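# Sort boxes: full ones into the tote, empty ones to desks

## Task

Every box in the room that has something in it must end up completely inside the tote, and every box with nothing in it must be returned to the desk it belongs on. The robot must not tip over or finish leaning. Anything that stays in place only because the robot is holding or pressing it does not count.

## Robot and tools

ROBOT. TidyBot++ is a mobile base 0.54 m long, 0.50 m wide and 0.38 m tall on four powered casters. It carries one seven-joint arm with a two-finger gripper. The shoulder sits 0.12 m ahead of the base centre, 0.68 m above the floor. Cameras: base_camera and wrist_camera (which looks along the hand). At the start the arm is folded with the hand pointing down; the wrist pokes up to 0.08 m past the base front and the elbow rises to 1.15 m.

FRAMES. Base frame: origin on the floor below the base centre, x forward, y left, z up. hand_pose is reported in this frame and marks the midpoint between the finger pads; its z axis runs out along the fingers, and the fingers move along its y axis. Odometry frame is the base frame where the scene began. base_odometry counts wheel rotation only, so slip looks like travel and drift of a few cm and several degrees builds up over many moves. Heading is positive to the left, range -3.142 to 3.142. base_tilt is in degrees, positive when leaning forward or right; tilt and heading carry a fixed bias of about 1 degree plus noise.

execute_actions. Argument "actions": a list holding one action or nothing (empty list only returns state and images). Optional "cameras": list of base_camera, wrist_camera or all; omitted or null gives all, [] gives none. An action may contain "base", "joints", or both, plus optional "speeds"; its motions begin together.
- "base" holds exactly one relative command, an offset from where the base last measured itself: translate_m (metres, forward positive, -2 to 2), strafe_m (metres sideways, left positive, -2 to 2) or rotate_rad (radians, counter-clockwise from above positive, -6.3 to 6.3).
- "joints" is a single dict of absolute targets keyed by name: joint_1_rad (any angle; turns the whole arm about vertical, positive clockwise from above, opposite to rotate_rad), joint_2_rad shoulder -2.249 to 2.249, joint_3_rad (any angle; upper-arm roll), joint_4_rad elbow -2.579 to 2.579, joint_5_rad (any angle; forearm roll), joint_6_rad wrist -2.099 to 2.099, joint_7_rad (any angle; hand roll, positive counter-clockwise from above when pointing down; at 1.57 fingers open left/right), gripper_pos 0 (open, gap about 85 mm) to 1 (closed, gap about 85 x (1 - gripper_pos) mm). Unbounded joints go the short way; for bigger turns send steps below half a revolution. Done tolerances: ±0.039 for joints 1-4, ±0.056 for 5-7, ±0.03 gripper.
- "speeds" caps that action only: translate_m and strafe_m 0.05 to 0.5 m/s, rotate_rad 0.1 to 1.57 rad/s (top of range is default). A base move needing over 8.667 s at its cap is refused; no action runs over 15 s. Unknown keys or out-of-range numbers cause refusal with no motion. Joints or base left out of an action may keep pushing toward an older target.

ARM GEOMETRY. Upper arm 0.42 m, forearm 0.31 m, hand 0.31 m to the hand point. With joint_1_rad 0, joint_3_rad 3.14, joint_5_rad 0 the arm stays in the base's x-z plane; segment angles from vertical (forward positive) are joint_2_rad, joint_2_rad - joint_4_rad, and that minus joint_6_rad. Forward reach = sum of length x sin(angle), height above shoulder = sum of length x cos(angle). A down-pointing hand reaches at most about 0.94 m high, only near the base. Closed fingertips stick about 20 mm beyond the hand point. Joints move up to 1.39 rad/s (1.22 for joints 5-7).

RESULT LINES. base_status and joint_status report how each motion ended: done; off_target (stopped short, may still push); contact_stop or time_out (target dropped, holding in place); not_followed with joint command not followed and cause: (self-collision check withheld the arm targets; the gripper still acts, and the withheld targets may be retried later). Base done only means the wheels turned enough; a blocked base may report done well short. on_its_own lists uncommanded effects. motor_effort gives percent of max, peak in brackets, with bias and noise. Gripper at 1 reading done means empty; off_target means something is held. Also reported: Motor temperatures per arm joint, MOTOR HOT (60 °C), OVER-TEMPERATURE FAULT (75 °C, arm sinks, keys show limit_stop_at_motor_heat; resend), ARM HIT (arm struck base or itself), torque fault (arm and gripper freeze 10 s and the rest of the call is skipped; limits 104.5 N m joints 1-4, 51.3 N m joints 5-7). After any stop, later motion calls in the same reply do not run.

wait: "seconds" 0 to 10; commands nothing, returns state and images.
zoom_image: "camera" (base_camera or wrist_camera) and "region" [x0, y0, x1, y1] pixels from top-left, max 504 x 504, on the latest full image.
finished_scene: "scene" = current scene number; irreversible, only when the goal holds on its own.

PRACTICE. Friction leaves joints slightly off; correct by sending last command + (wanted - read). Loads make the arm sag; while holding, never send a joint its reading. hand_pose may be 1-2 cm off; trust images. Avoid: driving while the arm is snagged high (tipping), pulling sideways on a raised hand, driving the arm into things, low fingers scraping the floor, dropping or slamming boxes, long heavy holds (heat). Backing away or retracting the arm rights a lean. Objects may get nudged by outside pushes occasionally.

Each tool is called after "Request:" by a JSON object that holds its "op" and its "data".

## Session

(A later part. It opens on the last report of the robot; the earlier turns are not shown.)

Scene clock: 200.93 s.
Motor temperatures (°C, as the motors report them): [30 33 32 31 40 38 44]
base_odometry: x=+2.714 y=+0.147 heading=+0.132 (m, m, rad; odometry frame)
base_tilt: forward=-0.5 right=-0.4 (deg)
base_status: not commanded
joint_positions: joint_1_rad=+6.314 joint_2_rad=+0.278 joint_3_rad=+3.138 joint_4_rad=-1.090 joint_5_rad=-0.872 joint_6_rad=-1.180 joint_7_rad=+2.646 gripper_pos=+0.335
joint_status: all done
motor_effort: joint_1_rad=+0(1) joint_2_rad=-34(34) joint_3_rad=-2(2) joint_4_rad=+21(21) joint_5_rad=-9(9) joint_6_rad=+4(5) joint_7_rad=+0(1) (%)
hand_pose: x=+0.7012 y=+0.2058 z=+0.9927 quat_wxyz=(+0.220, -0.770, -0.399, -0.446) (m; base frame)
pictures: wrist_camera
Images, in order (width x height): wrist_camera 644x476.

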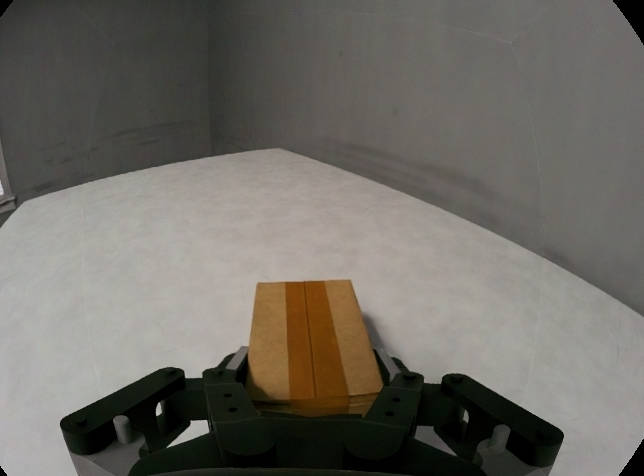

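Request:
{"op": "execute_actions", "data": {"actions": [{"joints":{"joint_2_rad":0.17}}], "cameras": ["wrist_camera"]}}

Scene clock: 202.50 s.
Motor temperatures (°C, as the motors report them): [30 33 32 31 40 38 44]
base_odometry: x=+2.714 y=+0.147 heading=+0.132 (m, m, rad; odometry frame)
base_tilt: forward=-0.5 right=-0.5 (deg)
base_status: not commanded
joint_positions: joint_1_rad=+6.314 joint_2_rad=+0.189 joint_3_rad=+3.138 joint_4_rad=-1.095 joint_5_rad=-0.868 joint_6_rad=-1.180 joint_7_rad=+2.646 gripper_pos=+0.335
joint_status: all done
motor_effort: joint_1_rad=+1(1) joint_2_rad=-30(36) joint_3_rad=-1(2) joint_4_rad=+21(23) joint_5_rad=-9(10) joint_6_rad=+6(6) joint_7_rad=-1(0) (%)
hand_pose: x=+0.6714 y=+0.2061 z=+1.0396 quat_wxyz=(+0.200, -0.752, -0.409, -0.477) (m; base frame)
pictures: wrist_camera
Images, in order (width x height): wrist_camera 644x476.

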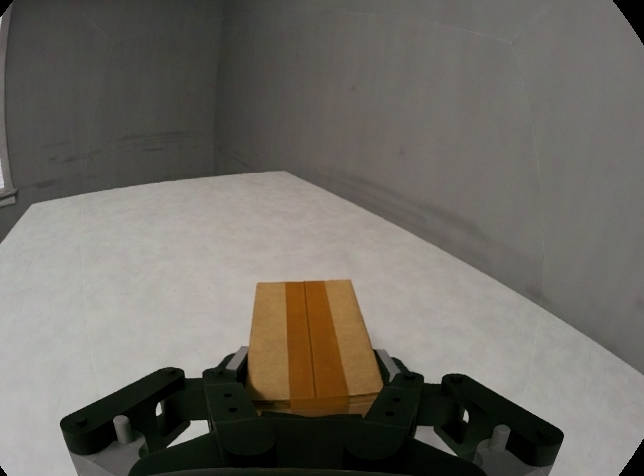

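Request:
{"op": "execute_actions", "data": {"actions": [{"joints":{"joint_1_rad":-0.31,"joint_2_rad":-0.556,"joint_4_rad":-1.45,"joint_5_rad":0.02,"joint_6_rad":-0.855,"joint_7_rad":1.55}}], "cameras": []}}

Request:
{"op": "execute_actions", "data": {"actions": [{"joints":{"joint_4_rad":-1.725}}], "cameras": ["wrist_camera"]}}

Scene clock: 213.77 s.
Motor temperatures (°C, as the motors report them): [30 33 32 31 40 38 44]
base_odometry: x=+2.714 y=+0.147 heading=+0.132 (m, m, rad; odometry frame)
base_tilt: forward=-0.5 right=-0.4 (deg)
base_status: not commanded
joint_positions: joint_1_rad=+5.986 joint_2_rad=-0.543 joint_3_rad=+3.138 joint_4_rad=-1.449 joint_5_rad=+0.002 joint_6_rad=-0.922 joint_7_rad=+1.572 gripper_pos=+0.335
joint_status: joint_6_rad off_target (ended at -0.922, target -0.855); the others done
motor_effort: joint_1_rad=+1(1) joint_2_rad=-2(31) joint_3_rad=+0(2) joint_4_rad=+22(22) joint_5_rad=-1(9) joint_6_rad=+12(11) joint_7_rad=+0(0) (%)
hand_pose: x=+0.4346 y=+0.0997 z=+1.1568 quat_wxyz=(+0.089, -0.783, -0.120, -0.604) (m; base frame)
pictures: none
No camera images: the call's "cameras" was empty. Leave "cameras" out to get every camera's image.

Scene clock: 215.10 s.
Motor temperatures (°C, as the motors report them): [30 33 32 31 40 38 44]
base_odometry: x=+2.714 y=+0.147 heading=+0.132 (m, m, rad; odometry frame)
base_tilt: forward=-0.5 right=-0.4 (deg)
base_status: not commanded
joint_positions: joint_1_rad=+5.986 joint_2_rad=-0.542 joint_3_rad=+3.138 joint_4_rad=-1.734 joint_5_rad=+0.002 joint_6_rad=-0.917 joint_7_rad=+1.572 gripper_pos=+0.335
joint_status: all done
motor_effort: joint_1_rad=+1(0) joint_2_rad=-5(5) joint_3_rad=+0(1) joint_4_rad=+23(26) joint_5_rad=-1(0) joint_6_rad=+10(12) joint_7_rad=+0(0) (%)
hand_pose: x=+0.4454 y=+0.1027 z=+0.9992 quat_wxyz=(+0.072, -0.860, -0.131, -0.489) (m; base frame)
pictures: wrist_camera
Images, in order (width x height): wrist_camera 644x476.

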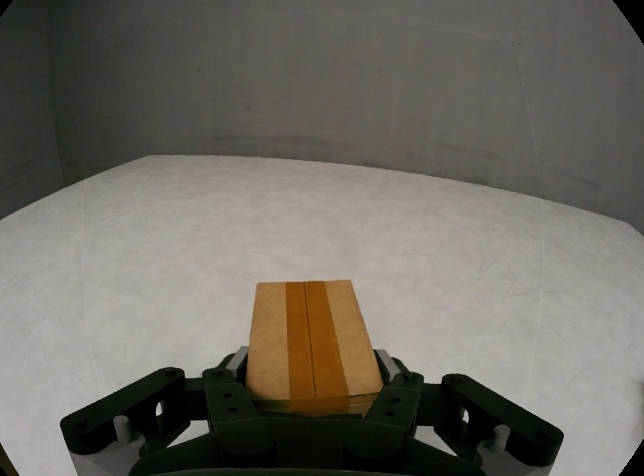

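Request:
{"op": "execute_actions", "data": {"actions": [{"joints":{"joint_4_rad":-1.762}}], "cameras": []}}

Scene clock: 216.73 s.
Motor temperatures (°C, as the motors report them): [30 33 32 31 40 38 44]
base_odometry: x=+2.714 y=+0.147 heading=+0.132 (m, m, rad; odometry frame)
base_tilt: forward=-0.5 right=-0.4 (deg)
base_status: not commanded
joint_positions: joint_1_rad=+5.986 joint_2_rad=-0.544 joint_3_rad=+3.138 joint_4_rad=-1.756 joint_5_rad=+0.002 joint_6_rad=-0.906 joint_7_rad=+1.572 gripper_pos=+0.335
joint_status: all done
motor_effort: joint_1_rad=+0(0) joint_2_rad=-4(4) joint_3_rad=+0(1) joint_4_rad=+21(23) joint_5_rad=-1(0) joint_6_rad=+9(10) joint_7_rad=+0(1) (%)
hand_pose: x=+0.4455 y=+0.1027 z=+0.9904 quat_wxyz=(+0.071, -0.862, -0.132, -0.485) (m; base frame)
pictures: none
No camera images: the call's "cameras" was empty. Leave "cameras" out to get every camera's image.

Request:
{"op": "execute_actions", "data": {"actions": [{"joints":{"gripper_pos":0}}], "cameras": []}}

Request:
{"op": "execute_actions", "data": {"actions": [{"joints":{"joint_2_rad":-0.3,"joint_4_rad":-1.033,"joint_6_rad":-1.77}}], "cameras": ["wrist_camera"]}}

Scene clock: 219.97 s.
Motor temperatures (°C, as the motors report them): [30 33 32 31 40 38 44]
base_odometry: x=+2.714 y=+0.147 heading=+0.132 (m, m, rad; odometry frame)
base_tilt: forward=-0.5 right=-0.5 (deg)
base_status: not commanded
joint_positions: joint_1_rad=+5.986 joint_2_rad=-0.547 joint_3_rad=+3.138 joint_4_rad=-1.756 joint_5_rad=+0.002 joint_6_rad=-0.897 joint_7_rad=+1.572 gripper_pos=+0.000
joint_status: all done
motor_effort: joint_1_rad=+1(0) joint_2_rad=-2(3) joint_3_rad=+1(1) joint_4_rad=+19(23) joint_5_rad=+0(1) joint_6_rad=+7(9) joint_7_rad=+0(0) (%)
hand_pose: x=+0.4461 y=+0.1029 z=+0.9937 quat_wxyz=(+0.072, -0.859, -0.131, -0.490) (m; base frame)
pictures: none
No camera images: the call's "cameras" was empty. Leave "cameras" out to get every camera's image.

Scene clock: 221.97 s.
Motor temperatures (°C, as the motors report them): [30 33 32 31 40 38 44]
base_odometry: x=+2.714 y=+0.147 heading=+0.132 (m, m, rad; odometry frame)
base_tilt: forward=-0.5 right=-0.4 (deg)
base_status: not commanded
joint_positions: joint_1_rad=+5.986 joint_2_rad=-0.314 joint_3_rad=+3.138 joint_4_rad=-1.054 joint_5_rad=+0.002 joint_6_rad=-1.730 joint_7_rad=+1.572 gripper_pos=+0.000
joint_status: all done
motor_effort: joint_1_rad=+1(0) joint_2_rad=-4(5) joint_3_rad=+0(1) joint_4_rad=+14(20) joint_5_rad=+0(1) joint_6_rad=+5(7) joint_7_rad=-1(0) (%)
hand_pose: x=+0.3819 y=+0.0828 z=+1.0704 quat_wxyz=(+0.048, -0.933, -0.142, -0.326) (m; base frame)
pictures: wrist_camera
Images, in order (width x height): wrist_camera 644x476.

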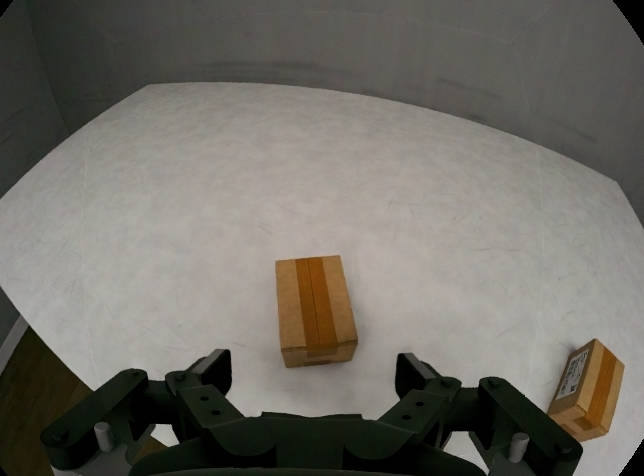

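Request:
{"op": "execute_actions", "data": {"actions": [{"joints":{"joint_2_rad":-0.075,"joint_7_rad":1.68}}], "cameras": ["wrist_camera"]}}

Scene clock: 224.10 s.
Motor temperatures (°C, as the motors report them): [30 33 32 31 40 38 44]
base_odometry: x=+2.714 y=+0.147 heading=+0.132 (m, m, rad; odometry frame)
base_tilt: forward=-0.4 right=-0.4 (deg)
base_status: not commanded
joint_positions: joint_1_rad=+5.986 joint_2_rad=-0.070 joint_3_rad=+3.138 joint_4_rad=-1.050 joint_5_rad=+0.002 joint_6_rad=-1.730 joint_7_rad=+1.655 gripper_pos=+0.000
joint_status: all done
motor_effort: joint_1_rad=+0(0) joint_2_rad=-14(17) joint_3_rad=+0(0) joint_4_rad=+15(17) joint_5_rad=+0(1) joint_6_rad=+4(5) joint_7_rad=+1(1) (%)
hand_pose: x=+0.4644 y=+0.1081 z=+0.9936 quat_wxyz=(+0.022, -0.959, -0.187, -0.213) (m; base frame)
pictures: wrist_camera
Images, in order (width x height): wrist_camera 644x476.

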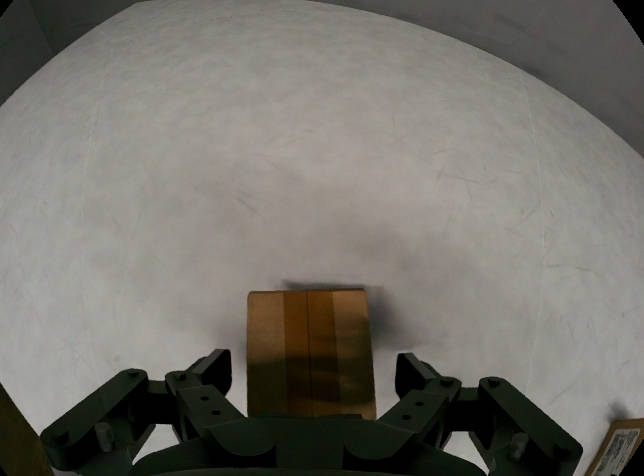

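Request:
{"op": "execute_actions", "data": {"actions": [{"joints":{"gripper_pos":1.0}}], "cameras": ["wrist_camera"]}}

Scene clock: 226.10 s.
Motor temperatures (°C, as the motors report them): [30 33 32 31 40 38 44]
base_odometry: x=+2.714 y=+0.147 heading=+0.132 (m, m, rad; odometry frame)
base_tilt: forward=-0.5 right=-0.5 (deg)
base_status: not commanded
joint_positions: joint_1_rad=+5.985 joint_2_rad=-0.071 joint_3_rad=+3.138 joint_4_rad=-1.047 joint_5_rad=+0.002 joint_6_rad=-1.736 joint_7_rad=+1.655 gripper_pos=+0.357
joint_status: gripper_pos off_target (ended at +0.357, target +1.000)
motor_effort: joint_1_rad=+1(1) joint_2_rad=-13(17) joint_3_rad=+0(0) joint_4_rad=+16(18) joint_5_rad=+0(1) joint_6_rad=+4(5) joint_7_rad=+0(0) (%)
hand_pose: x=+0.4626 y=+0.1077 z=+0.9947 quat_wxyz=(+0.022, -0.959, -0.187, -0.212) (m; base frame)
pictures: wrist_camera
Images, in order (width x height): wrist_camera 644x476.

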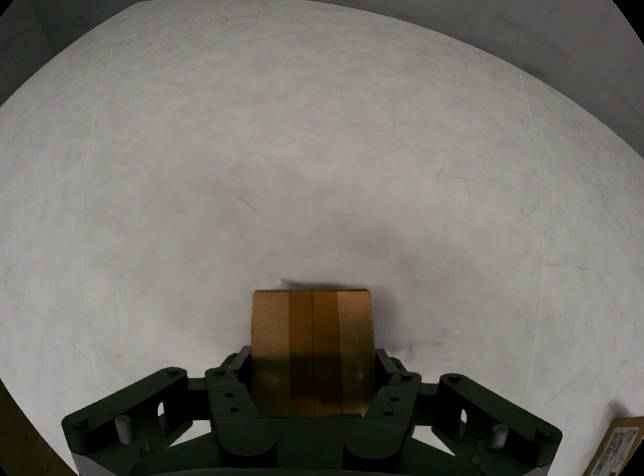

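Request:
{"op": "execute_actions", "data": {"actions": [{"joints":{"joint_2_rad":-0.35}}], "cameras": []}}

Request:
{"op": "execute_actions", "data": {"actions": [{"base":{"strafe_m":1.229},"joints":{"joint_1_rad":-0.407,"joint_2_rad":-0.5,"joint_4_rad":-1.434,"joint_5_rad":-0.79,"joint_6_rad":-0.58,"joint_7_rad":4.11}}]}}

Scene clock: 233.83 s.
Motor temperatures (°C, as the motors report them): [30 33 32 31 40 38 44]
base_odometry: x=+2.714 y=+0.147 heading=+0.132 (m, m, rad; odometry frame)
base_tilt: forward=-0.5 right=-0.5 (deg)
base_status: not commanded
joint_positions: joint_1_rad=+5.985 joint_2_rad=-0.345 joint_3_rad=+3.138 joint_4_rad=-1.047 joint_5_rad=+0.002 joint_6_rad=-1.747 joint_7_rad=+1.655 gripper_pos=+0.357
joint_status: all done
motor_effort: joint_1_rad=+1(1) joint_2_rad=-5(20) joint_3_rad=+0(1) joint_4_rad=+17(19) joint_5_rad=+0(0) joint_6_rad=+8(8) joint_7_rad=+0(0) (%)
hand_pose: x=+0.3664 y=+0.0782 z=+1.0783 quat_wxyz=(+0.035, -0.923, -0.180, -0.338) (m; base frame)
pictures: none
No camera images: the call's "cameras" was empty. Leave "cameras" out to get every camera's image.

Scene clock: 237.67 s.
Motor temperatures (°C, as the motors report them): [30 33 32 31 40 38 44]
base_odometry: x=+2.553 y=+1.366 heading=+0.131 (m, m, rad; odometry frame)
base_tilt: forward=-0.6 right=-0.4 (deg)
base_status: done
joint_positions: joint_1_rad=+5.887 joint_2_rad=-0.475 joint_3_rad=+3.134 joint_4_rad=-1.436 joint_5_rad=-0.766 joint_6_rad=-0.635 joint_7_rad=+4.103 gripper_pos=+0.357
joint_status: all done
motor_effort: joint_1_rad=+1(0) joint_2_rad=-5(8) joint_3_rad=+2(4) joint_4_rad=+22(22) joint_5_rad=-4(5) joint_6_rad=+10(11) joint_7_rad=+0(0) (%)
hand_pose: x=+0.3863 y=+0.2566 z=+1.2704 quat_wxyz=(-0.389, -0.128, -0.655, -0.635) (m; base frame)
pictures: base_camera, wrist_camera
Images, in order (width x height): base_camera 644x364, wrist_camera 644x476.

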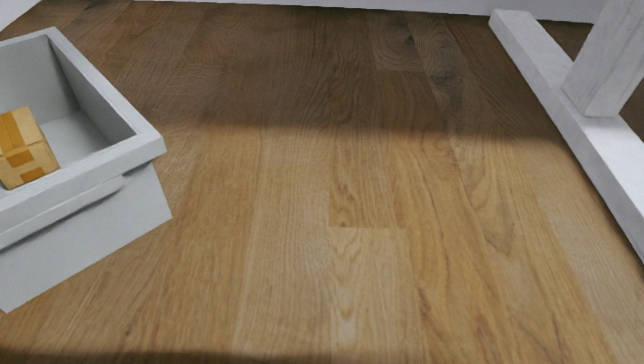

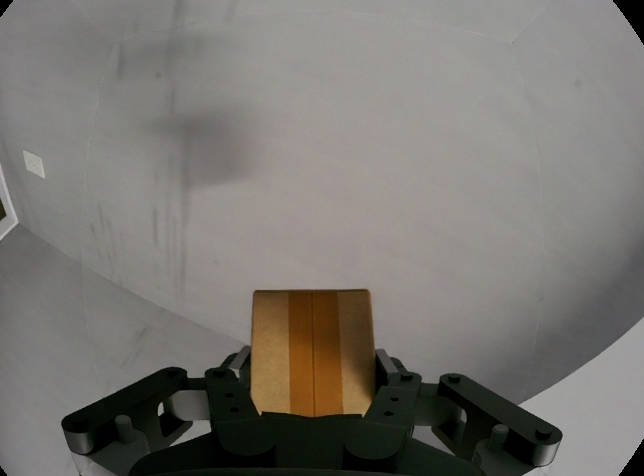

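Request:
{"op": "execute_actions", "data": {"actions": [{"joints":{"joint_2_rad":1.32}}]}}

Scene clock: 240.97 s.
Motor temperatures (°C, as the motors report them): [30 33 32 31 40 38 44]
base_odometry: x=+2.553 y=+1.366 heading=+0.131 (m, m, rad; odometry frame)
base_tilt: forward=-0.5 right=-0.5 (deg)
base_status: not commanded
joint_positions: joint_1_rad=+5.887 joint_2_rad=+1.339 joint_3_rad=+3.134 joint_4_rad=-1.436 joint_5_rad=-0.766 joint_6_rad=-0.614 joint_7_rad=+4.103 gripper_pos=+0.357
joint_status: all done
motor_effort: joint_1_rad=+0(1) joint_2_rad=-45(52) joint_3_rad=-5(5) joint_4_rad=+5(22) joint_5_rad=-2(5) joint_6_rad=-5(10) joint_7_rad=+0(0) (%)
hand_pose: x=+0.5234 y=+0.3100 z=+0.2022 quat_wxyz=(+0.188, -0.425, -0.880, -0.101) (m; base frame)
pictures: base_camera, wrist_camera
Images, in order (width x height): base_camera 644x364, wrist_camera 644x476.

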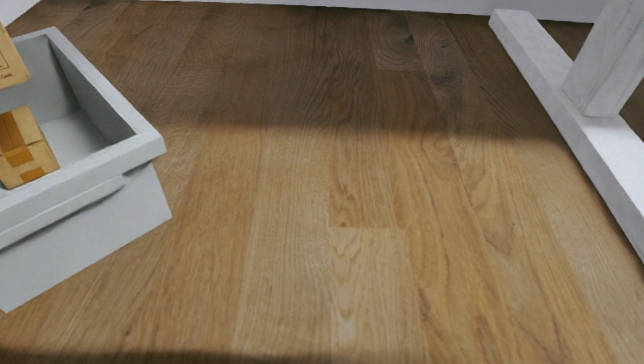

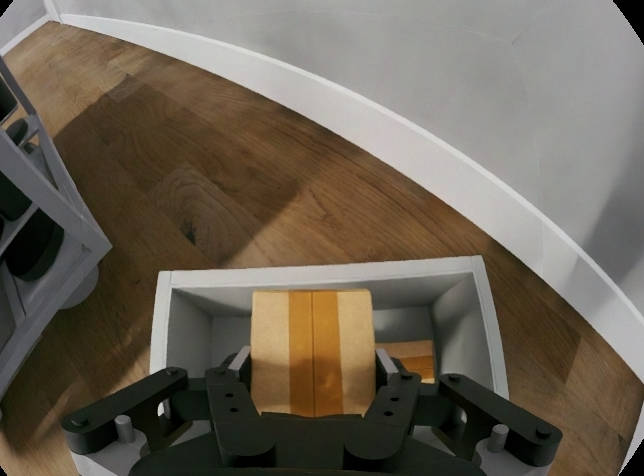

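Request:
{"op": "execute_actions", "data": {"actions": [{"joints":{"joint_1_rad":-0.348,"joint_2_rad":1.645,"joint_4_rad":-1.157,"joint_5_rad":-0.837,"joint_6_rad":-0.554,"joint_7_rad":4.255}}]}}

Scene clock: 247.17 s.
Motor temperatures (°C, as the motors report them): [30 33 32 31 40 38 44]
base_odometry: x=+2.553 y=+1.366 heading=+0.131 (m, m, rad; odometry frame)
base_tilt: forward=-0.5 right=-0.5 (deg)
base_status: not commanded
joint_positions: joint_1_rad=+5.926 joint_2_rad=+1.666 joint_3_rad=+3.134 joint_4_rad=-1.180 joint_5_rad=-0.813 joint_6_rad=-0.587 joint_7_rad=+4.230 gripper_pos=+0.357
joint_status: all done
motor_effort: joint_1_rad=+1(0) joint_2_rad=-44(48) joint_3_rad=-4(5) joint_4_rad=+4(5) joint_5_rad=-2(1) joint_6_rad=-5(5) joint_7_rad=+1(0) (%)
hand_pose: x=+0.5165 y=+0.2882 z=+0.0597 quat_wxyz=(+0.193, -0.414, -0.884, -0.103) (m; base frame)
pictures: base_camera, wrist_camera
Images, in order (width x height): base_camera 644x364, wrist_camera 644x476.

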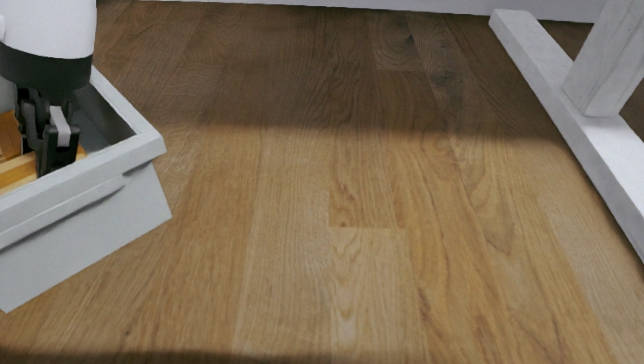

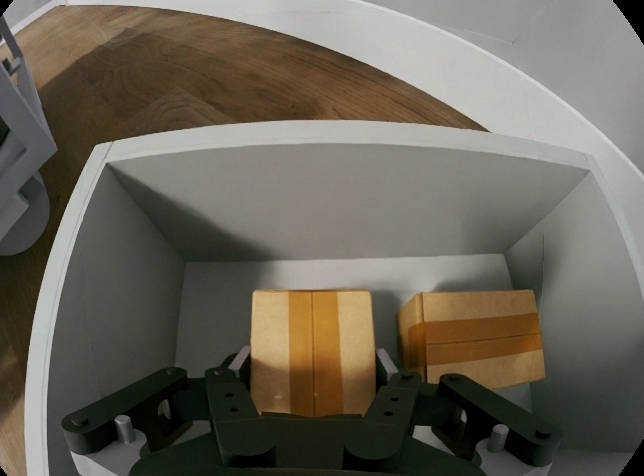

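Request:
{"op": "execute_actions", "data": {"actions": [{"joints":{"joint_1_rad":-0.396,"joint_2_rad":1.698,"joint_4_rad":-0.957,"joint_5_rad":-0.667,"joint_6_rad":-0.746,"joint_7_rad":4.02}}]}}

Scene clock: 250.63 s.
Motor temperatures (°C, as the motors report them): [30 34 32 31 40 38 44]
base_odometry: x=+2.553 y=+1.366 heading=+0.131 (m, m, rad; odometry frame)
base_tilt: forward=-0.5 right=-0.5 (deg)
base_status: not commanded
joint_positions: joint_1_rad=+5.899 joint_2_rad=+1.706 joint_3_rad=+3.134 joint_4_rad=-0.985 joint_5_rad=-0.681 joint_6_rad=-0.700 joint_7_rad=+4.043 gripper_pos=+0.357
joint_status: all done
motor_effort: joint_1_rad=+1(1) joint_2_rad=-47(47) joint_3_rad=-4(5) joint_4_rad=+7(7) joint_5_rad=-3(4) joint_6_rad=-4(5) joint_7_rad=+0(0) (%)
hand_pose: x=+0.5493 y=+0.3164 z=+0.0612 quat_wxyz=(+0.196, -0.410, -0.885, -0.101) (m; base frame)
pictures: base_camera, wrist_camera
Images, in order (width x height): base_camera 644x364, wrist_camera 644x476.

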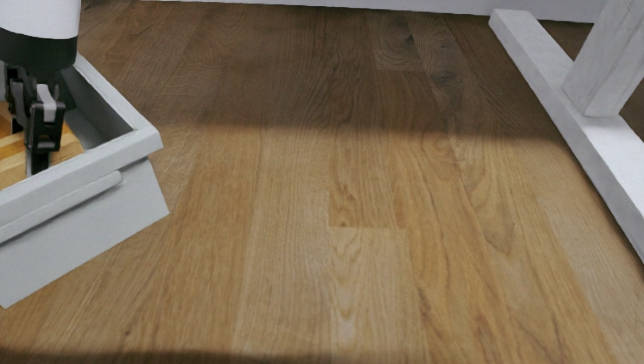

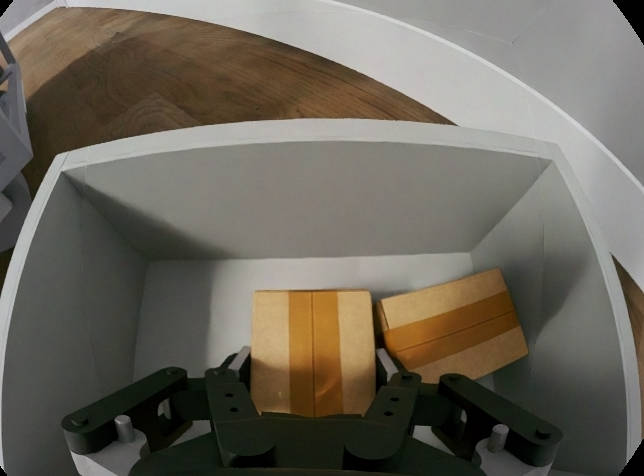

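Request:
{"op": "execute_actions", "data": {"actions": [{"joints":{"joint_2_rad":1.728,"joint_4_rad":-0.938}}], "cameras": ["wrist_camera"]}}

Scene clock: 252.63 s.
Motor temperatures (°C, as the motors report them): [30 34 32 31 40 38 44]
base_odometry: x=+2.553 y=+1.366 heading=+0.131 (m, m, rad; odometry frame)
base_tilt: forward=-0.5 right=-0.5 (deg)
base_status: not commanded
joint_positions: joint_1_rad=+5.898 joint_2_rad=+1.731 joint_3_rad=+3.134 joint_4_rad=-0.961 joint_5_rad=-0.681 joint_6_rad=-0.706 joint_7_rad=+4.043 gripper_pos=+0.357
joint_status: all done
motor_effort: joint_1_rad=+1(2) joint_2_rad=-41(46) joint_3_rad=-2(5) joint_4_rad=+5(8) joint_5_rad=-2(4) joint_6_rad=-4(5) joint_7_rad=-1(0) (%)
hand_pose: x=+0.5454 y=+0.3158 z=+0.0510 quat_wxyz=(+0.199, -0.409, -0.885, -0.100) (m; base frame)
pictures: wrist_camera
Images, in order (width x height): wrist_camera 644x476.

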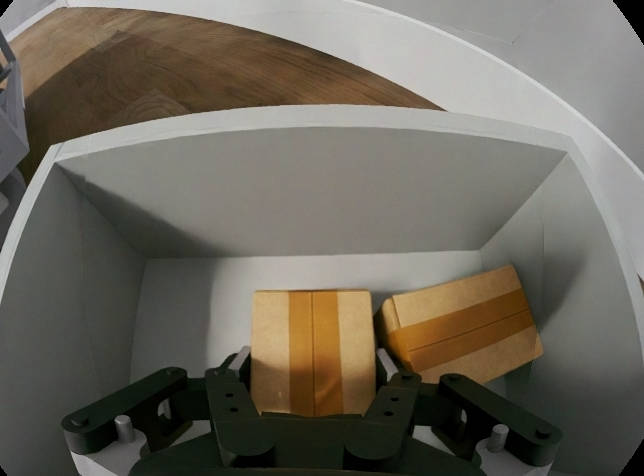

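Request:
{"op": "execute_actions", "data": {"actions": [{"joints":{"gripper_pos":0.22}}], "cameras": ["wrist_camera"]}}

Request:
{"op": "execute_actions", "data": {"actions": [{"joints":{"joint_2_rad":1.36,"joint_4_rad":-1.345}}]}}

Scene clock: 255.17 s.
Motor temperatures (°C, as the motors report them): [30 34 32 31 40 38 44]
base_odometry: x=+2.553 y=+1.366 heading=+0.131 (m, m, rad; odometry frame)
base_tilt: forward=-0.5 right=-0.4 (deg)
base_status: not commanded
joint_positions: joint_1_rad=+5.898 joint_2_rad=+1.734 joint_3_rad=+3.134 joint_4_rad=-0.960 joint_5_rad=-0.680 joint_6_rad=-0.710 joint_7_rad=+4.043 gripper_pos=+0.220
joint_status: all done
motor_effort: joint_1_rad=+1(1) joint_2_rad=-45(47) joint_3_rad=-3(5) joint_4_rad=+7(8) joint_5_rad=-3(4) joint_6_rad=-2(4) joint_7_rad=-1(0) (%)
hand_pose: x=+0.5431 y=+0.3155 z=+0.0503 quat_wxyz=(+0.201, -0.409, -0.885, -0.098) (m; base frame)
pictures: wrist_camera
Images, in order (width x height): wrist_camera 644x476.

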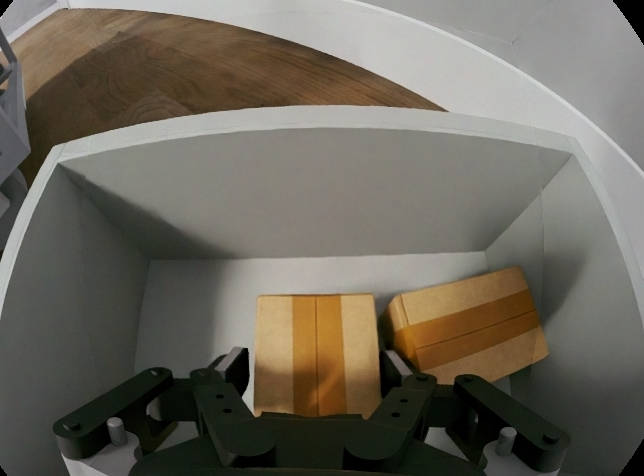

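Scene clock: 256.77 s.
Motor temperatures (°C, as the motors report them): [30 34 32 31 40 38 44]
base_odometry: x=+2.553 y=+1.366 heading=+0.131 (m, m, rad; odometry frame)
base_tilt: forward=-0.6 right=-0.5 (deg)
base_status: not commanded
joint_positions: joint_1_rad=+5.898 joint_2_rad=+1.363 joint_3_rad=+3.134 joint_4_rad=-1.323 joint_5_rad=-0.680 joint_6_rad=-0.710 joint_7_rad=+4.043 gripper_pos=+0.220
joint_status: all done
motor_effort: joint_1_rad=+0(0) joint_2_rad=-43(45) joint_3_rad=-3(5) joint_4_rad=+6(8) joint_5_rad=-2(3) joint_6_rad=-3(3) joint_7_rad=+0(0) (%)
hand_pose: x=+0.5440 y=+0.3161 z=+0.2063 quat_wxyz=(+0.198, -0.407, -0.886, -0.101) (m; base frame)
pictures: base_camera, wrist_camera
Images, in order (width x height): base_camera 644x364, wrist_camera 644x476.

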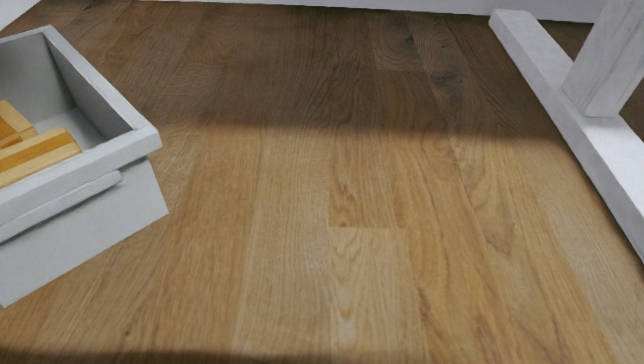

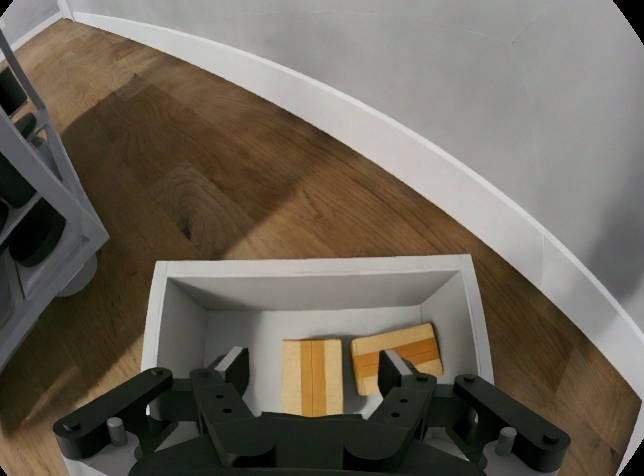

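Request:
{"op": "execute_actions", "data": {"actions": [{"joints":{"joint_2_rad":-0.33,"joint_4_rad":-1.033,"joint_6_rad":-1.77,"gripper_pos":0}}], "cameras": []}}

Request:
{"op": "execute_actions", "data": {"actions": [{"base":{"strafe_m":-1.28},"joints":{"joint_1_rad":0.458,"joint_5_rad":0.02,"joint_7_rad":1.51}}]}}

Scene clock: 264.27 s.
Motor temperatures (°C, as the motors report them): [30 34 32 31 40 38 44]
base_odometry: x=+2.553 y=+1.366 heading=+0.131 (m, m, rad; odometry frame)
base_tilt: forward=-0.6 right=-0.4 (deg)
base_status: not commanded
joint_positions: joint_1_rad=+5.898 joint_2_rad=-0.333 joint_3_rad=+3.134 joint_4_rad=-1.053 joint_5_rad=-0.680 joint_6_rad=-1.731 joint_7_rad=+4.043 gripper_pos=+0.000
joint_status: all done
motor_effort: joint_1_rad=+0(1) joint_2_rad=-1(46) joint_3_rad=+2(3) joint_4_rad=+12(16) joint_5_rad=-4(6) joint_6_rad=+6(6) joint_7_rad=+0(0) (%)
hand_pose: x=+0.2441 y=+0.2636 z=+1.1206 quat_wxyz=(-0.128, +0.038, -0.901, -0.412) (m; base frame)
pictures: none
No camera images: the call's "cameras" was empty. Leave "cameras" out to get every camera's image.

Scene clock: 268.37 s.
Motor temperatures (°C, as the motors report them): [30 34 32 31 40 38 44]
base_odometry: x=+2.722 y=+0.097 heading=+0.132 (m, m, rad; odometry frame)
base_tilt: forward=-0.5 right=-0.4 (deg)
base_status: done
joint_positions: joint_1_rad=+6.731 joint_2_rad=-0.332 joint_3_rad=+3.131 joint_4_rad=-1.053 joint_5_rad=+0.004 joint_6_rad=-1.731 joint_7_rad=+1.528 gripper_pos=+0.000
joint_status: all done
motor_effort: joint_1_rad=+1(2) joint_2_rad=-4(5) joint_3_rad=+1(3) joint_4_rad=+14(14) joint_5_rad=-1(4) joint_6_rad=+5(5) joint_7_rad=+0(0) (%)
hand_pose: x=+0.3625 y=-0.1125 z=+1.0757 quat_wxyz=(-0.070, -0.914, +0.224, -0.331) (m; base frame)
pictures: base_camera, wrist_camera
Images, in order (width x height): base_camera 644x364, wrist_camera 644x476.

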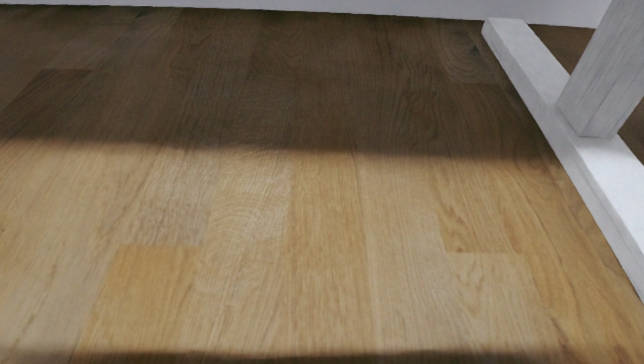

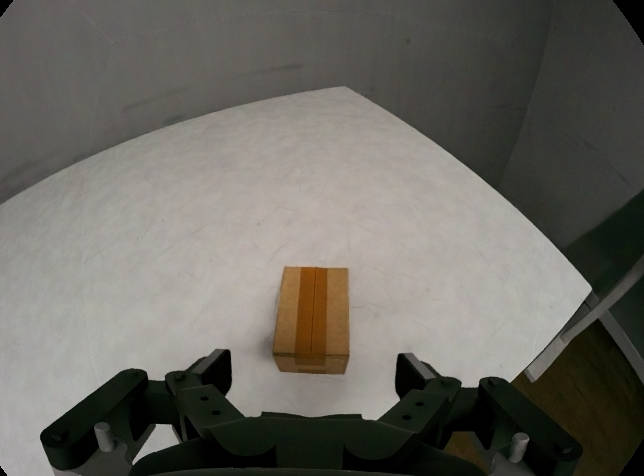

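Request:
{"op": "execute_actions", "data": {"actions": [{"joints":{"joint_2_rad":-0.085,"joint_4_rad":-1.085,"joint_7_rad":1.48}}], "cameras": ["wrist_camera"]}}

Scene clock: 270.73 s.
Motor temperatures (°C, as the motors report them): [30 34 32 31 40 38 44]
base_odometry: x=+2.722 y=+0.097 heading=+0.132 (m, m, rad; odometry frame)
base_tilt: forward=-0.5 right=-0.4 (deg)
base_status: not commanded
joint_positions: joint_1_rad=+6.731 joint_2_rad=-0.080 joint_3_rad=+3.131 joint_4_rad=-1.071 joint_5_rad=+0.004 joint_6_rad=-1.731 joint_7_rad=+1.506 gripper_pos=+0.000
joint_status: all done
motor_effort: joint_1_rad=+0(0) joint_2_rad=-14(18) joint_3_rad=+0(1) joint_4_rad=+16(17) joint_5_rad=-1(0) joint_6_rad=+4(5) joint_7_rad=+0(1) (%)
hand_pose: x=+0.4418 y=-0.1505 z=+0.9889 quat_wxyz=(-0.041, -0.947, +0.244, -0.204) (m; base frame)
pictures: wrist_camera
Images, in order (width x height): wrist_camera 644x476.

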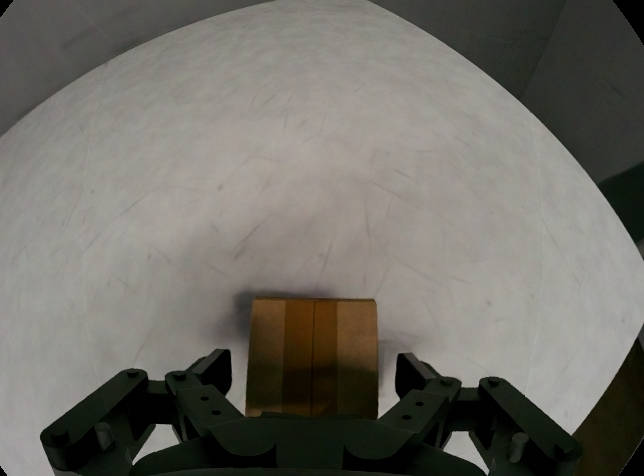

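Request:
{"op": "execute_actions", "data": {"actions": [{"joints":{"gripper_pos":1.0}}], "cameras": ["wrist_camera"]}}

Request:
{"op": "execute_actions", "data": {"actions": [{"joints":{"joint_2_rad":-0.3}}], "cameras": []}}

Request:
{"op": "execute_actions", "data": {"actions": [{"base":{"strafe_m":1.23},"joints":{"joint_1_rad":-0.71,"joint_4_rad":-1.1,"joint_6_rad":-0.985,"joint_7_rad":-1.59}}]}}

Scene clock: 274.43 s.
Motor temperatures (°C, as the motors report them): [30 34 32 31 40 38 44]
base_odometry: x=+2.722 y=+0.097 heading=+0.132 (m, m, rad; odometry frame)
base_tilt: forward=-0.5 right=-0.4 (deg)
base_status: not commanded
joint_positions: joint_1_rad=+6.731 joint_2_rad=-0.083 joint_3_rad=+3.131 joint_4_rad=-1.071 joint_5_rad=+0.004 joint_6_rad=-1.734 joint_7_rad=+1.506 gripper_pos=+0.355
joint_status: gripper_pos off_target (ended at +0.355, target +1.000)
motor_effort: joint_1_rad=+1(2) joint_2_rad=-13(15) joint_3_rad=+0(1) joint_4_rad=+14(17) joint_5_rad=-1(1) joint_6_rad=+2(4) joint_7_rad=-1(0) (%)
hand_pose: x=+0.4401 y=-0.1498 z=+0.9897 quat_wxyz=(-0.041, -0.947, +0.244, -0.204) (m; base frame)
pictures: wrist_camera
Images, in order (width x height): wrist_camera 644x476.

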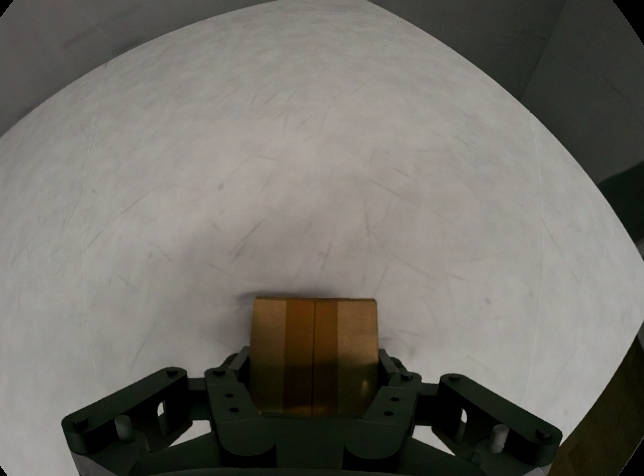

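Scene clock: 275.93 s.
Motor temperatures (°C, as the motors report them): [30 34 32 31 40 38 44]
base_odometry: x=+2.722 y=+0.097 heading=+0.132 (m, m, rad; odometry frame)
base_tilt: forward=-0.5 right=-0.5 (deg)
base_status: not commanded
joint_positions: joint_1_rad=+6.731 joint_2_rad=-0.297 joint_3_rad=+3.131 joint_4_rad=-1.087 joint_5_rad=+0.004 joint_6_rad=-1.741 joint_7_rad=+1.506 gripper_pos=+0.355
joint_status: all done
motor_effort: joint_1_rad=+1(1) joint_2_rad=-7(19) joint_3_rad=+1(1) joint_4_rad=+16(19) joint_5_rad=+0(1) joint_6_rad=+6(7) joint_7_rad=+0(0) (%)
hand_pose: x=+0.3716 y=-0.1169 z=+1.0504 quat_wxyz=(-0.059, -0.924, +0.238, -0.295) (m; base frame)
pictures: none
No camera images: the call's "cameras" was empty. Leave "cameras" out to get every camera's image.

Scene clock: 279.90 s.
Motor temperatures (°C, as the motors report them): [30 34 32 31 40 38 44]
base_odometry: x=+2.560 y=+1.316 heading=+0.133 (m, m, rad; odometry frame)
base_tilt: forward=-0.5 right=-0.5 (deg)
base_status: done
joint_positions: joint_1_rad=+5.581 joint_2_rad=-0.290 joint_3_rad=+3.129 joint_4_rad=-1.095 joint_5_rad=+0.007 joint_6_rad=-1.043 joint_7_rad=-1.571 gripper_pos=+0.355
joint_status: joint_6_rad off_target (ended at -1.043, target -0.985); the others done
motor_effort: joint_1_rad=+1(2) joint_2_rad=-10(12) joint_3_rad=+1(3) joint_4_rad=+19(20) joint_5_rad=-1(1) joint_6_rad=+11(10) joint_7_rad=+0(0) (%)
hand_pose: x=+0.4245 y=+0.2670 z=+1.2176 quat_wxyz=(+0.566, -0.280, +0.747, +0.206) (m; base frame)
pictures: base_camera, wrist_camera
Images, in order (width x height): base_camera 644x364, wrist_camera 644x476.

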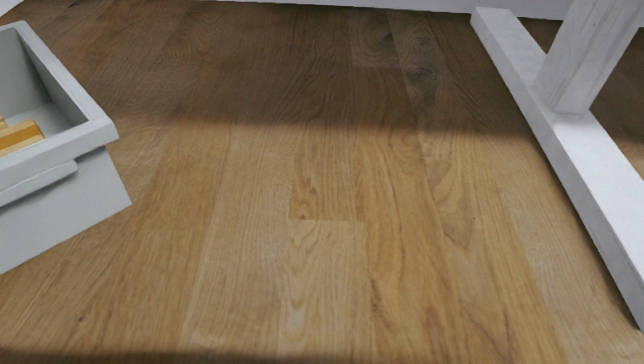

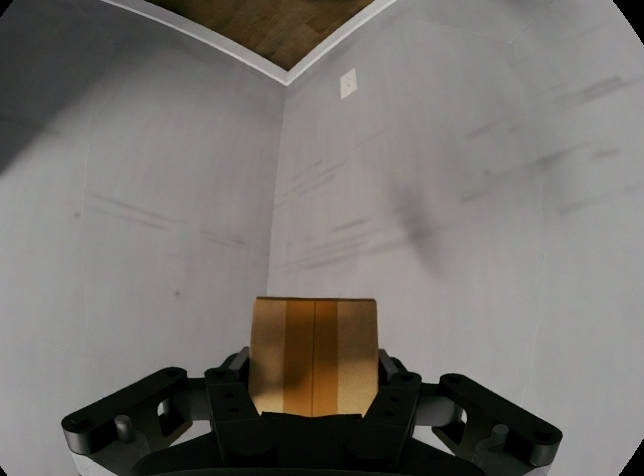

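Request:
{"op": "execute_actions", "data": {"actions": [{"joints":{"joint_2_rad":1.405,"joint_6_rad":-1.02}}]}}

Scene clock: 283.17 s.
Motor temperatures (°C, as the motors report them): [30 34 32 31 40 38 44]
base_odometry: x=+2.560 y=+1.316 heading=+0.133 (m, m, rad; odometry frame)
base_tilt: forward=-0.5 right=-0.5 (deg)
base_status: not commanded
joint_positions: joint_1_rad=+5.581 joint_2_rad=+1.419 joint_3_rad=+3.129 joint_4_rad=-1.097 joint_5_rad=+0.007 joint_6_rad=-1.043 joint_7_rad=-1.571 gripper_pos=+0.355
joint_status: all done
motor_effort: joint_1_rad=+1(0) joint_2_rad=-47(55) joint_3_rad=-1(1) joint_4_rad=+7(20) joint_5_rad=-1(0) joint_6_rad=-5(11) joint_7_rad=+1(0) (%)
hand_pose: x=+0.4766 y=+0.3111 z=+0.2060 quat_wxyz=(-0.195, -0.341, +0.917, -0.068) (m; base frame)
pictures: base_camera, wrist_camera
Images, in order (width x height): base_camera 644x364, wrist_camera 644x476.

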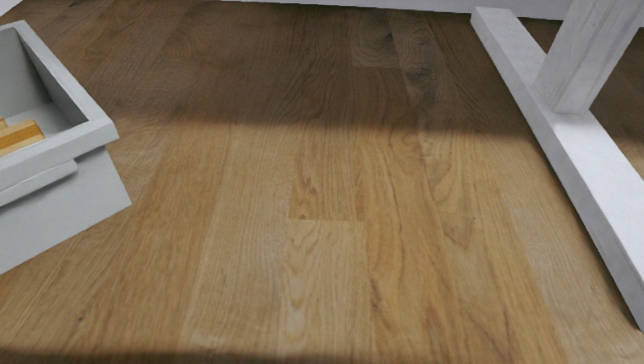

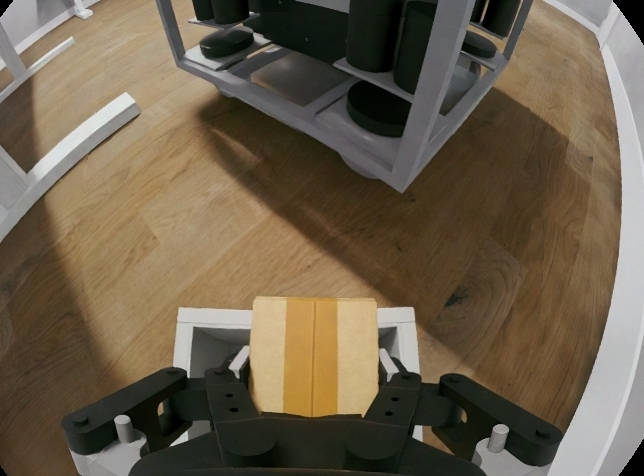

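Request:
{"op": "execute_actions", "data": {"actions": [{"base":{"translate_m":0.03},"joints":{"joint_2_rad":1.495,"joint_4_rad":-0.975,"joint_6_rad":-1.1}}]}}

Scene clock: 287.00 s.
Motor temperatures (°C, as the motors report them): [30 34 32 31 40 38 44]
base_odometry: x=+2.590 y=+1.320 heading=+0.133 (m, m, rad; odometry frame)
base_tilt: forward=-0.5 right=-0.5 (deg)
base_status: done
joint_positions: joint_1_rad=+5.578 joint_2_rad=+1.503 joint_3_rad=+3.129 joint_4_rad=-0.992 joint_5_rad=+0.007 joint_6_rad=-1.052 joint_7_rad=-1.571 gripper_pos=+0.355
joint_status: all done
motor_effort: joint_1_rad=+0(1) joint_2_rad=-47(49) joint_3_rad=-1(2) joint_4_rad=+7(8) joint_5_rad=+0(1) joint_6_rad=-4(6) joint_7_rad=+0(0) (%)
hand_pose: x=+0.4855 y=+0.3200 z=+0.1736 quat_wxyz=(-0.190, -0.342, +0.918, -0.066) (m; base frame)
pictures: base_camera, wrist_camera
Images, in order (width x height): base_camera 644x364, wrist_camera 644x476.

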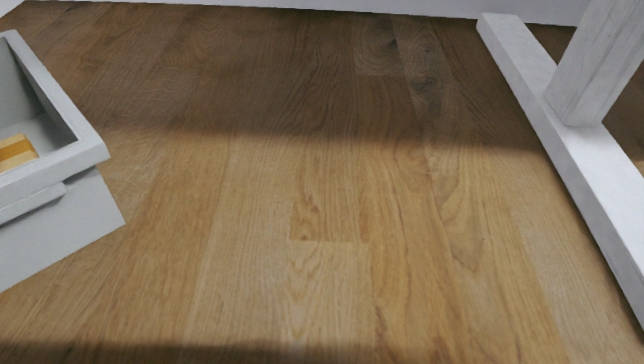

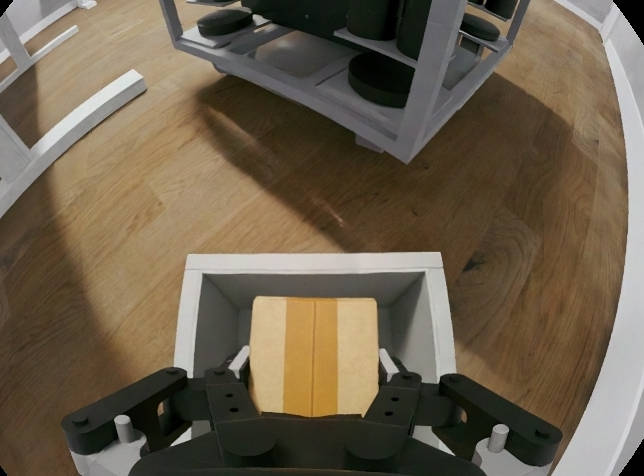

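Request:
{"op": "execute_actions", "data": {"actions": [{"joints":{"joint_2_rad":1.768,"joint_4_rad":-0.672,"joint_6_rad":-1.13}}]}}

Scene clock: 290.03 s.
Motor temperatures (°C, as the motors report them): [30 34 32 31 40 38 44]
base_odometry: x=+2.589 y=+1.320 heading=+0.133 (m, m, rad; odometry frame)
base_tilt: forward=-0.6 right=-0.6 (deg)
base_status: not commanded
joint_positions: joint_1_rad=+5.578 joint_2_rad=+1.726 joint_3_rad=+3.129 joint_4_rad=-0.695 joint_5_rad=+0.007 joint_6_rad=-1.117 joint_7_rad=-1.571 gripper_pos=+0.355
joint_status: joint_2_rad off_target (ended at +1.726, target +1.768); the others done
motor_effort: joint_1_rad=+0(2) joint_2_rad=-40(50) joint_3_rad=-2(2) joint_4_rad=+8(10) joint_5_rad=-1(2) joint_6_rad=+0(8) joint_7_rad=+1(0) (%)
hand_pose: x=+0.4982 y=+0.3304 z=+0.0934 quat_wxyz=(-0.186, -0.341, +0.919, -0.065) (m; base frame)
pictures: base_camera, wrist_camera
Images, in order (width x height): base_camera 644x364, wrist_camera 644x476.

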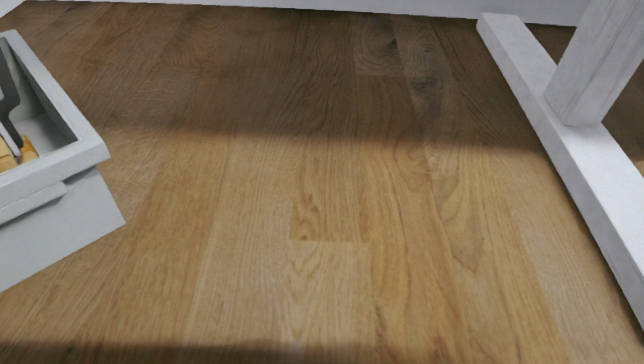

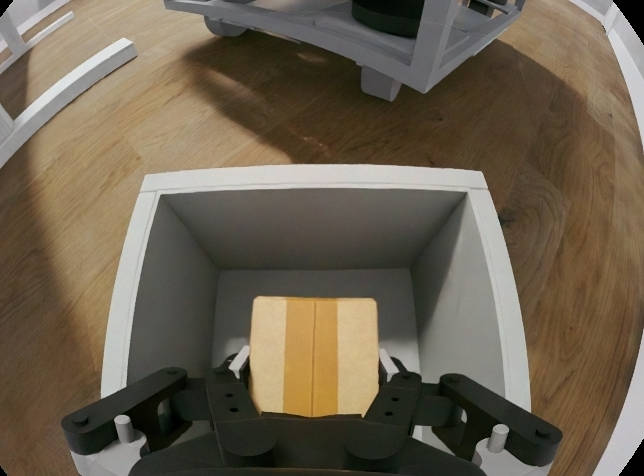

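Request:
{"op": "execute_actions", "data": {"actions": [{"joints":{"joint_2_rad":1.618,"joint_4_rad":-0.93,"joint_6_rad":-0.976}}], "cameras": ["wrist_camera"]}}

Scene clock: 292.97 s.
Motor temperatures (°C, as the motors report them): [30 34 32 31 40 38 44]
base_odometry: x=+2.589 y=+1.320 heading=+0.133 (m, m, rad; odometry frame)
base_tilt: forward=-0.5 right=-0.5 (deg)
base_status: not commanded
joint_positions: joint_1_rad=+5.578 joint_2_rad=+1.641 joint_3_rad=+3.129 joint_4_rad=-0.912 joint_5_rad=+0.007 joint_6_rad=-1.010 joint_7_rad=-1.571 gripper_pos=+0.355
joint_status: all done
motor_effort: joint_1_rad=+1(0) joint_2_rad=-46(48) joint_3_rad=-1(1) joint_4_rad=+6(9) joint_5_rad=-1(1) joint_6_rad=-5(6) joint_7_rad=+0(1) (%)
hand_pose: x=+0.4708 y=+0.3079 z=+0.1071 quat_wxyz=(-0.197, -0.341, +0.917, -0.069) (m; base frame)
pictures: wrist_camera
Images, in order (width x height): wrist_camera 644x476.

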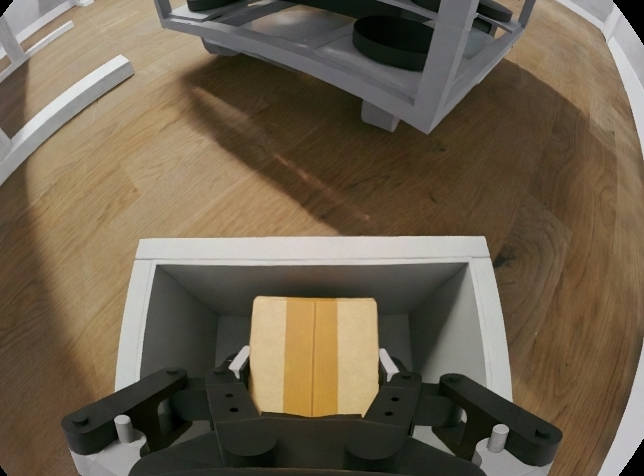

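Request:
{"op": "execute_actions", "data": {"actions": [{"joints":{"joint_2_rad":1.714,"joint_4_rad":-0.805}}], "cameras": ["wrist_camera"]}}

Scene clock: 295.57 s.
Motor temperatures (°C, as the motors report them): [30 34 32 31 40 38 44]
base_odometry: x=+2.589 y=+1.320 heading=+0.133 (m, m, rad; odometry frame)
base_tilt: forward=-0.5 right=-0.5 (deg)
base_status: not commanded
joint_positions: joint_1_rad=+5.578 joint_2_rad=+1.684 joint_3_rad=+3.129 joint_4_rad=-0.822 joint_5_rad=+0.007 joint_6_rad=-1.011 joint_7_rad=-1.571 gripper_pos=+0.355
joint_status: all done
motor_effort: joint_1_rad=+0(1) joint_2_rad=-39(46) joint_3_rad=-2(2) joint_4_rad=+8(11) joint_5_rad=-1(1) joint_6_rad=+0(11) joint_7_rad=+0(1) (%)
hand_pose: x=+0.4883 y=+0.3226 z=+0.0918 quat_wxyz=(-0.177, -0.342, +0.921, -0.061) (m; base frame)
pictures: wrist_camera
Images, in order (width x height): wrist_camera 644x476.

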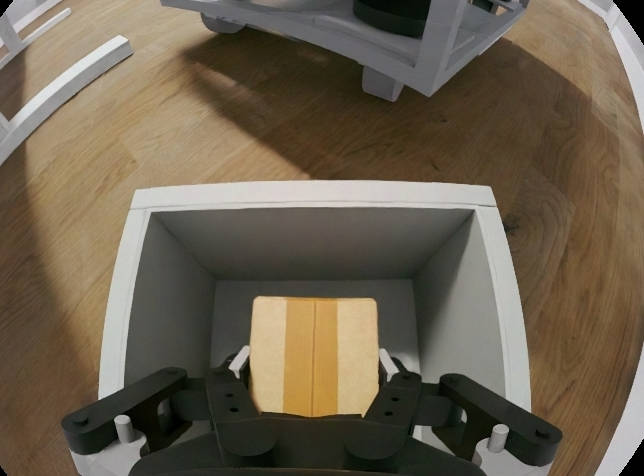

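Request:
{"op": "execute_actions", "data": {"actions": [{"joints":{"joint_2_rad":1.47}}]}}

Scene clock: 298.87 s.
Motor temperatures (°C, as the motors report them): [30 34 32 31 40 38 44]
base_odometry: x=+2.589 y=+1.320 heading=+0.133 (m, m, rad; odometry frame)
base_tilt: forward=-0.5 right=-0.4 (deg)
base_status: not commanded
joint_positions: joint_1_rad=+5.578 joint_2_rad=+1.491 joint_3_rad=+3.129 joint_4_rad=-0.814 joint_5_rad=+0.007 joint_6_rad=-1.011 joint_7_rad=-1.571 gripper_pos=+0.355
joint_status: all done
motor_effort: joint_1_rad=+0(0) joint_2_rad=-51(55) joint_3_rad=-1(2) joint_4_rad=+12(12) joint_5_rad=-1(1) joint_6_rad=-2(4) joint_7_rad=+0(0) (%)
hand_pose: x=+0.5709 y=+0.3929 z=+0.1982 quat_wxyz=(-0.083, -0.347, +0.934, -0.027) (m; base frame)
pictures: base_camera, wrist_camera
Images, in order (width x height): base_camera 644x364, wrist_camera 644x476.

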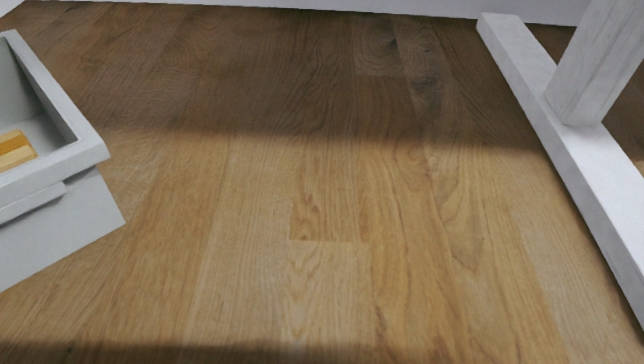

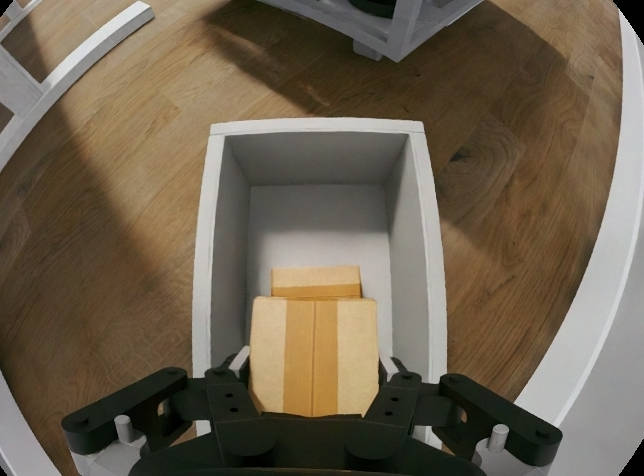

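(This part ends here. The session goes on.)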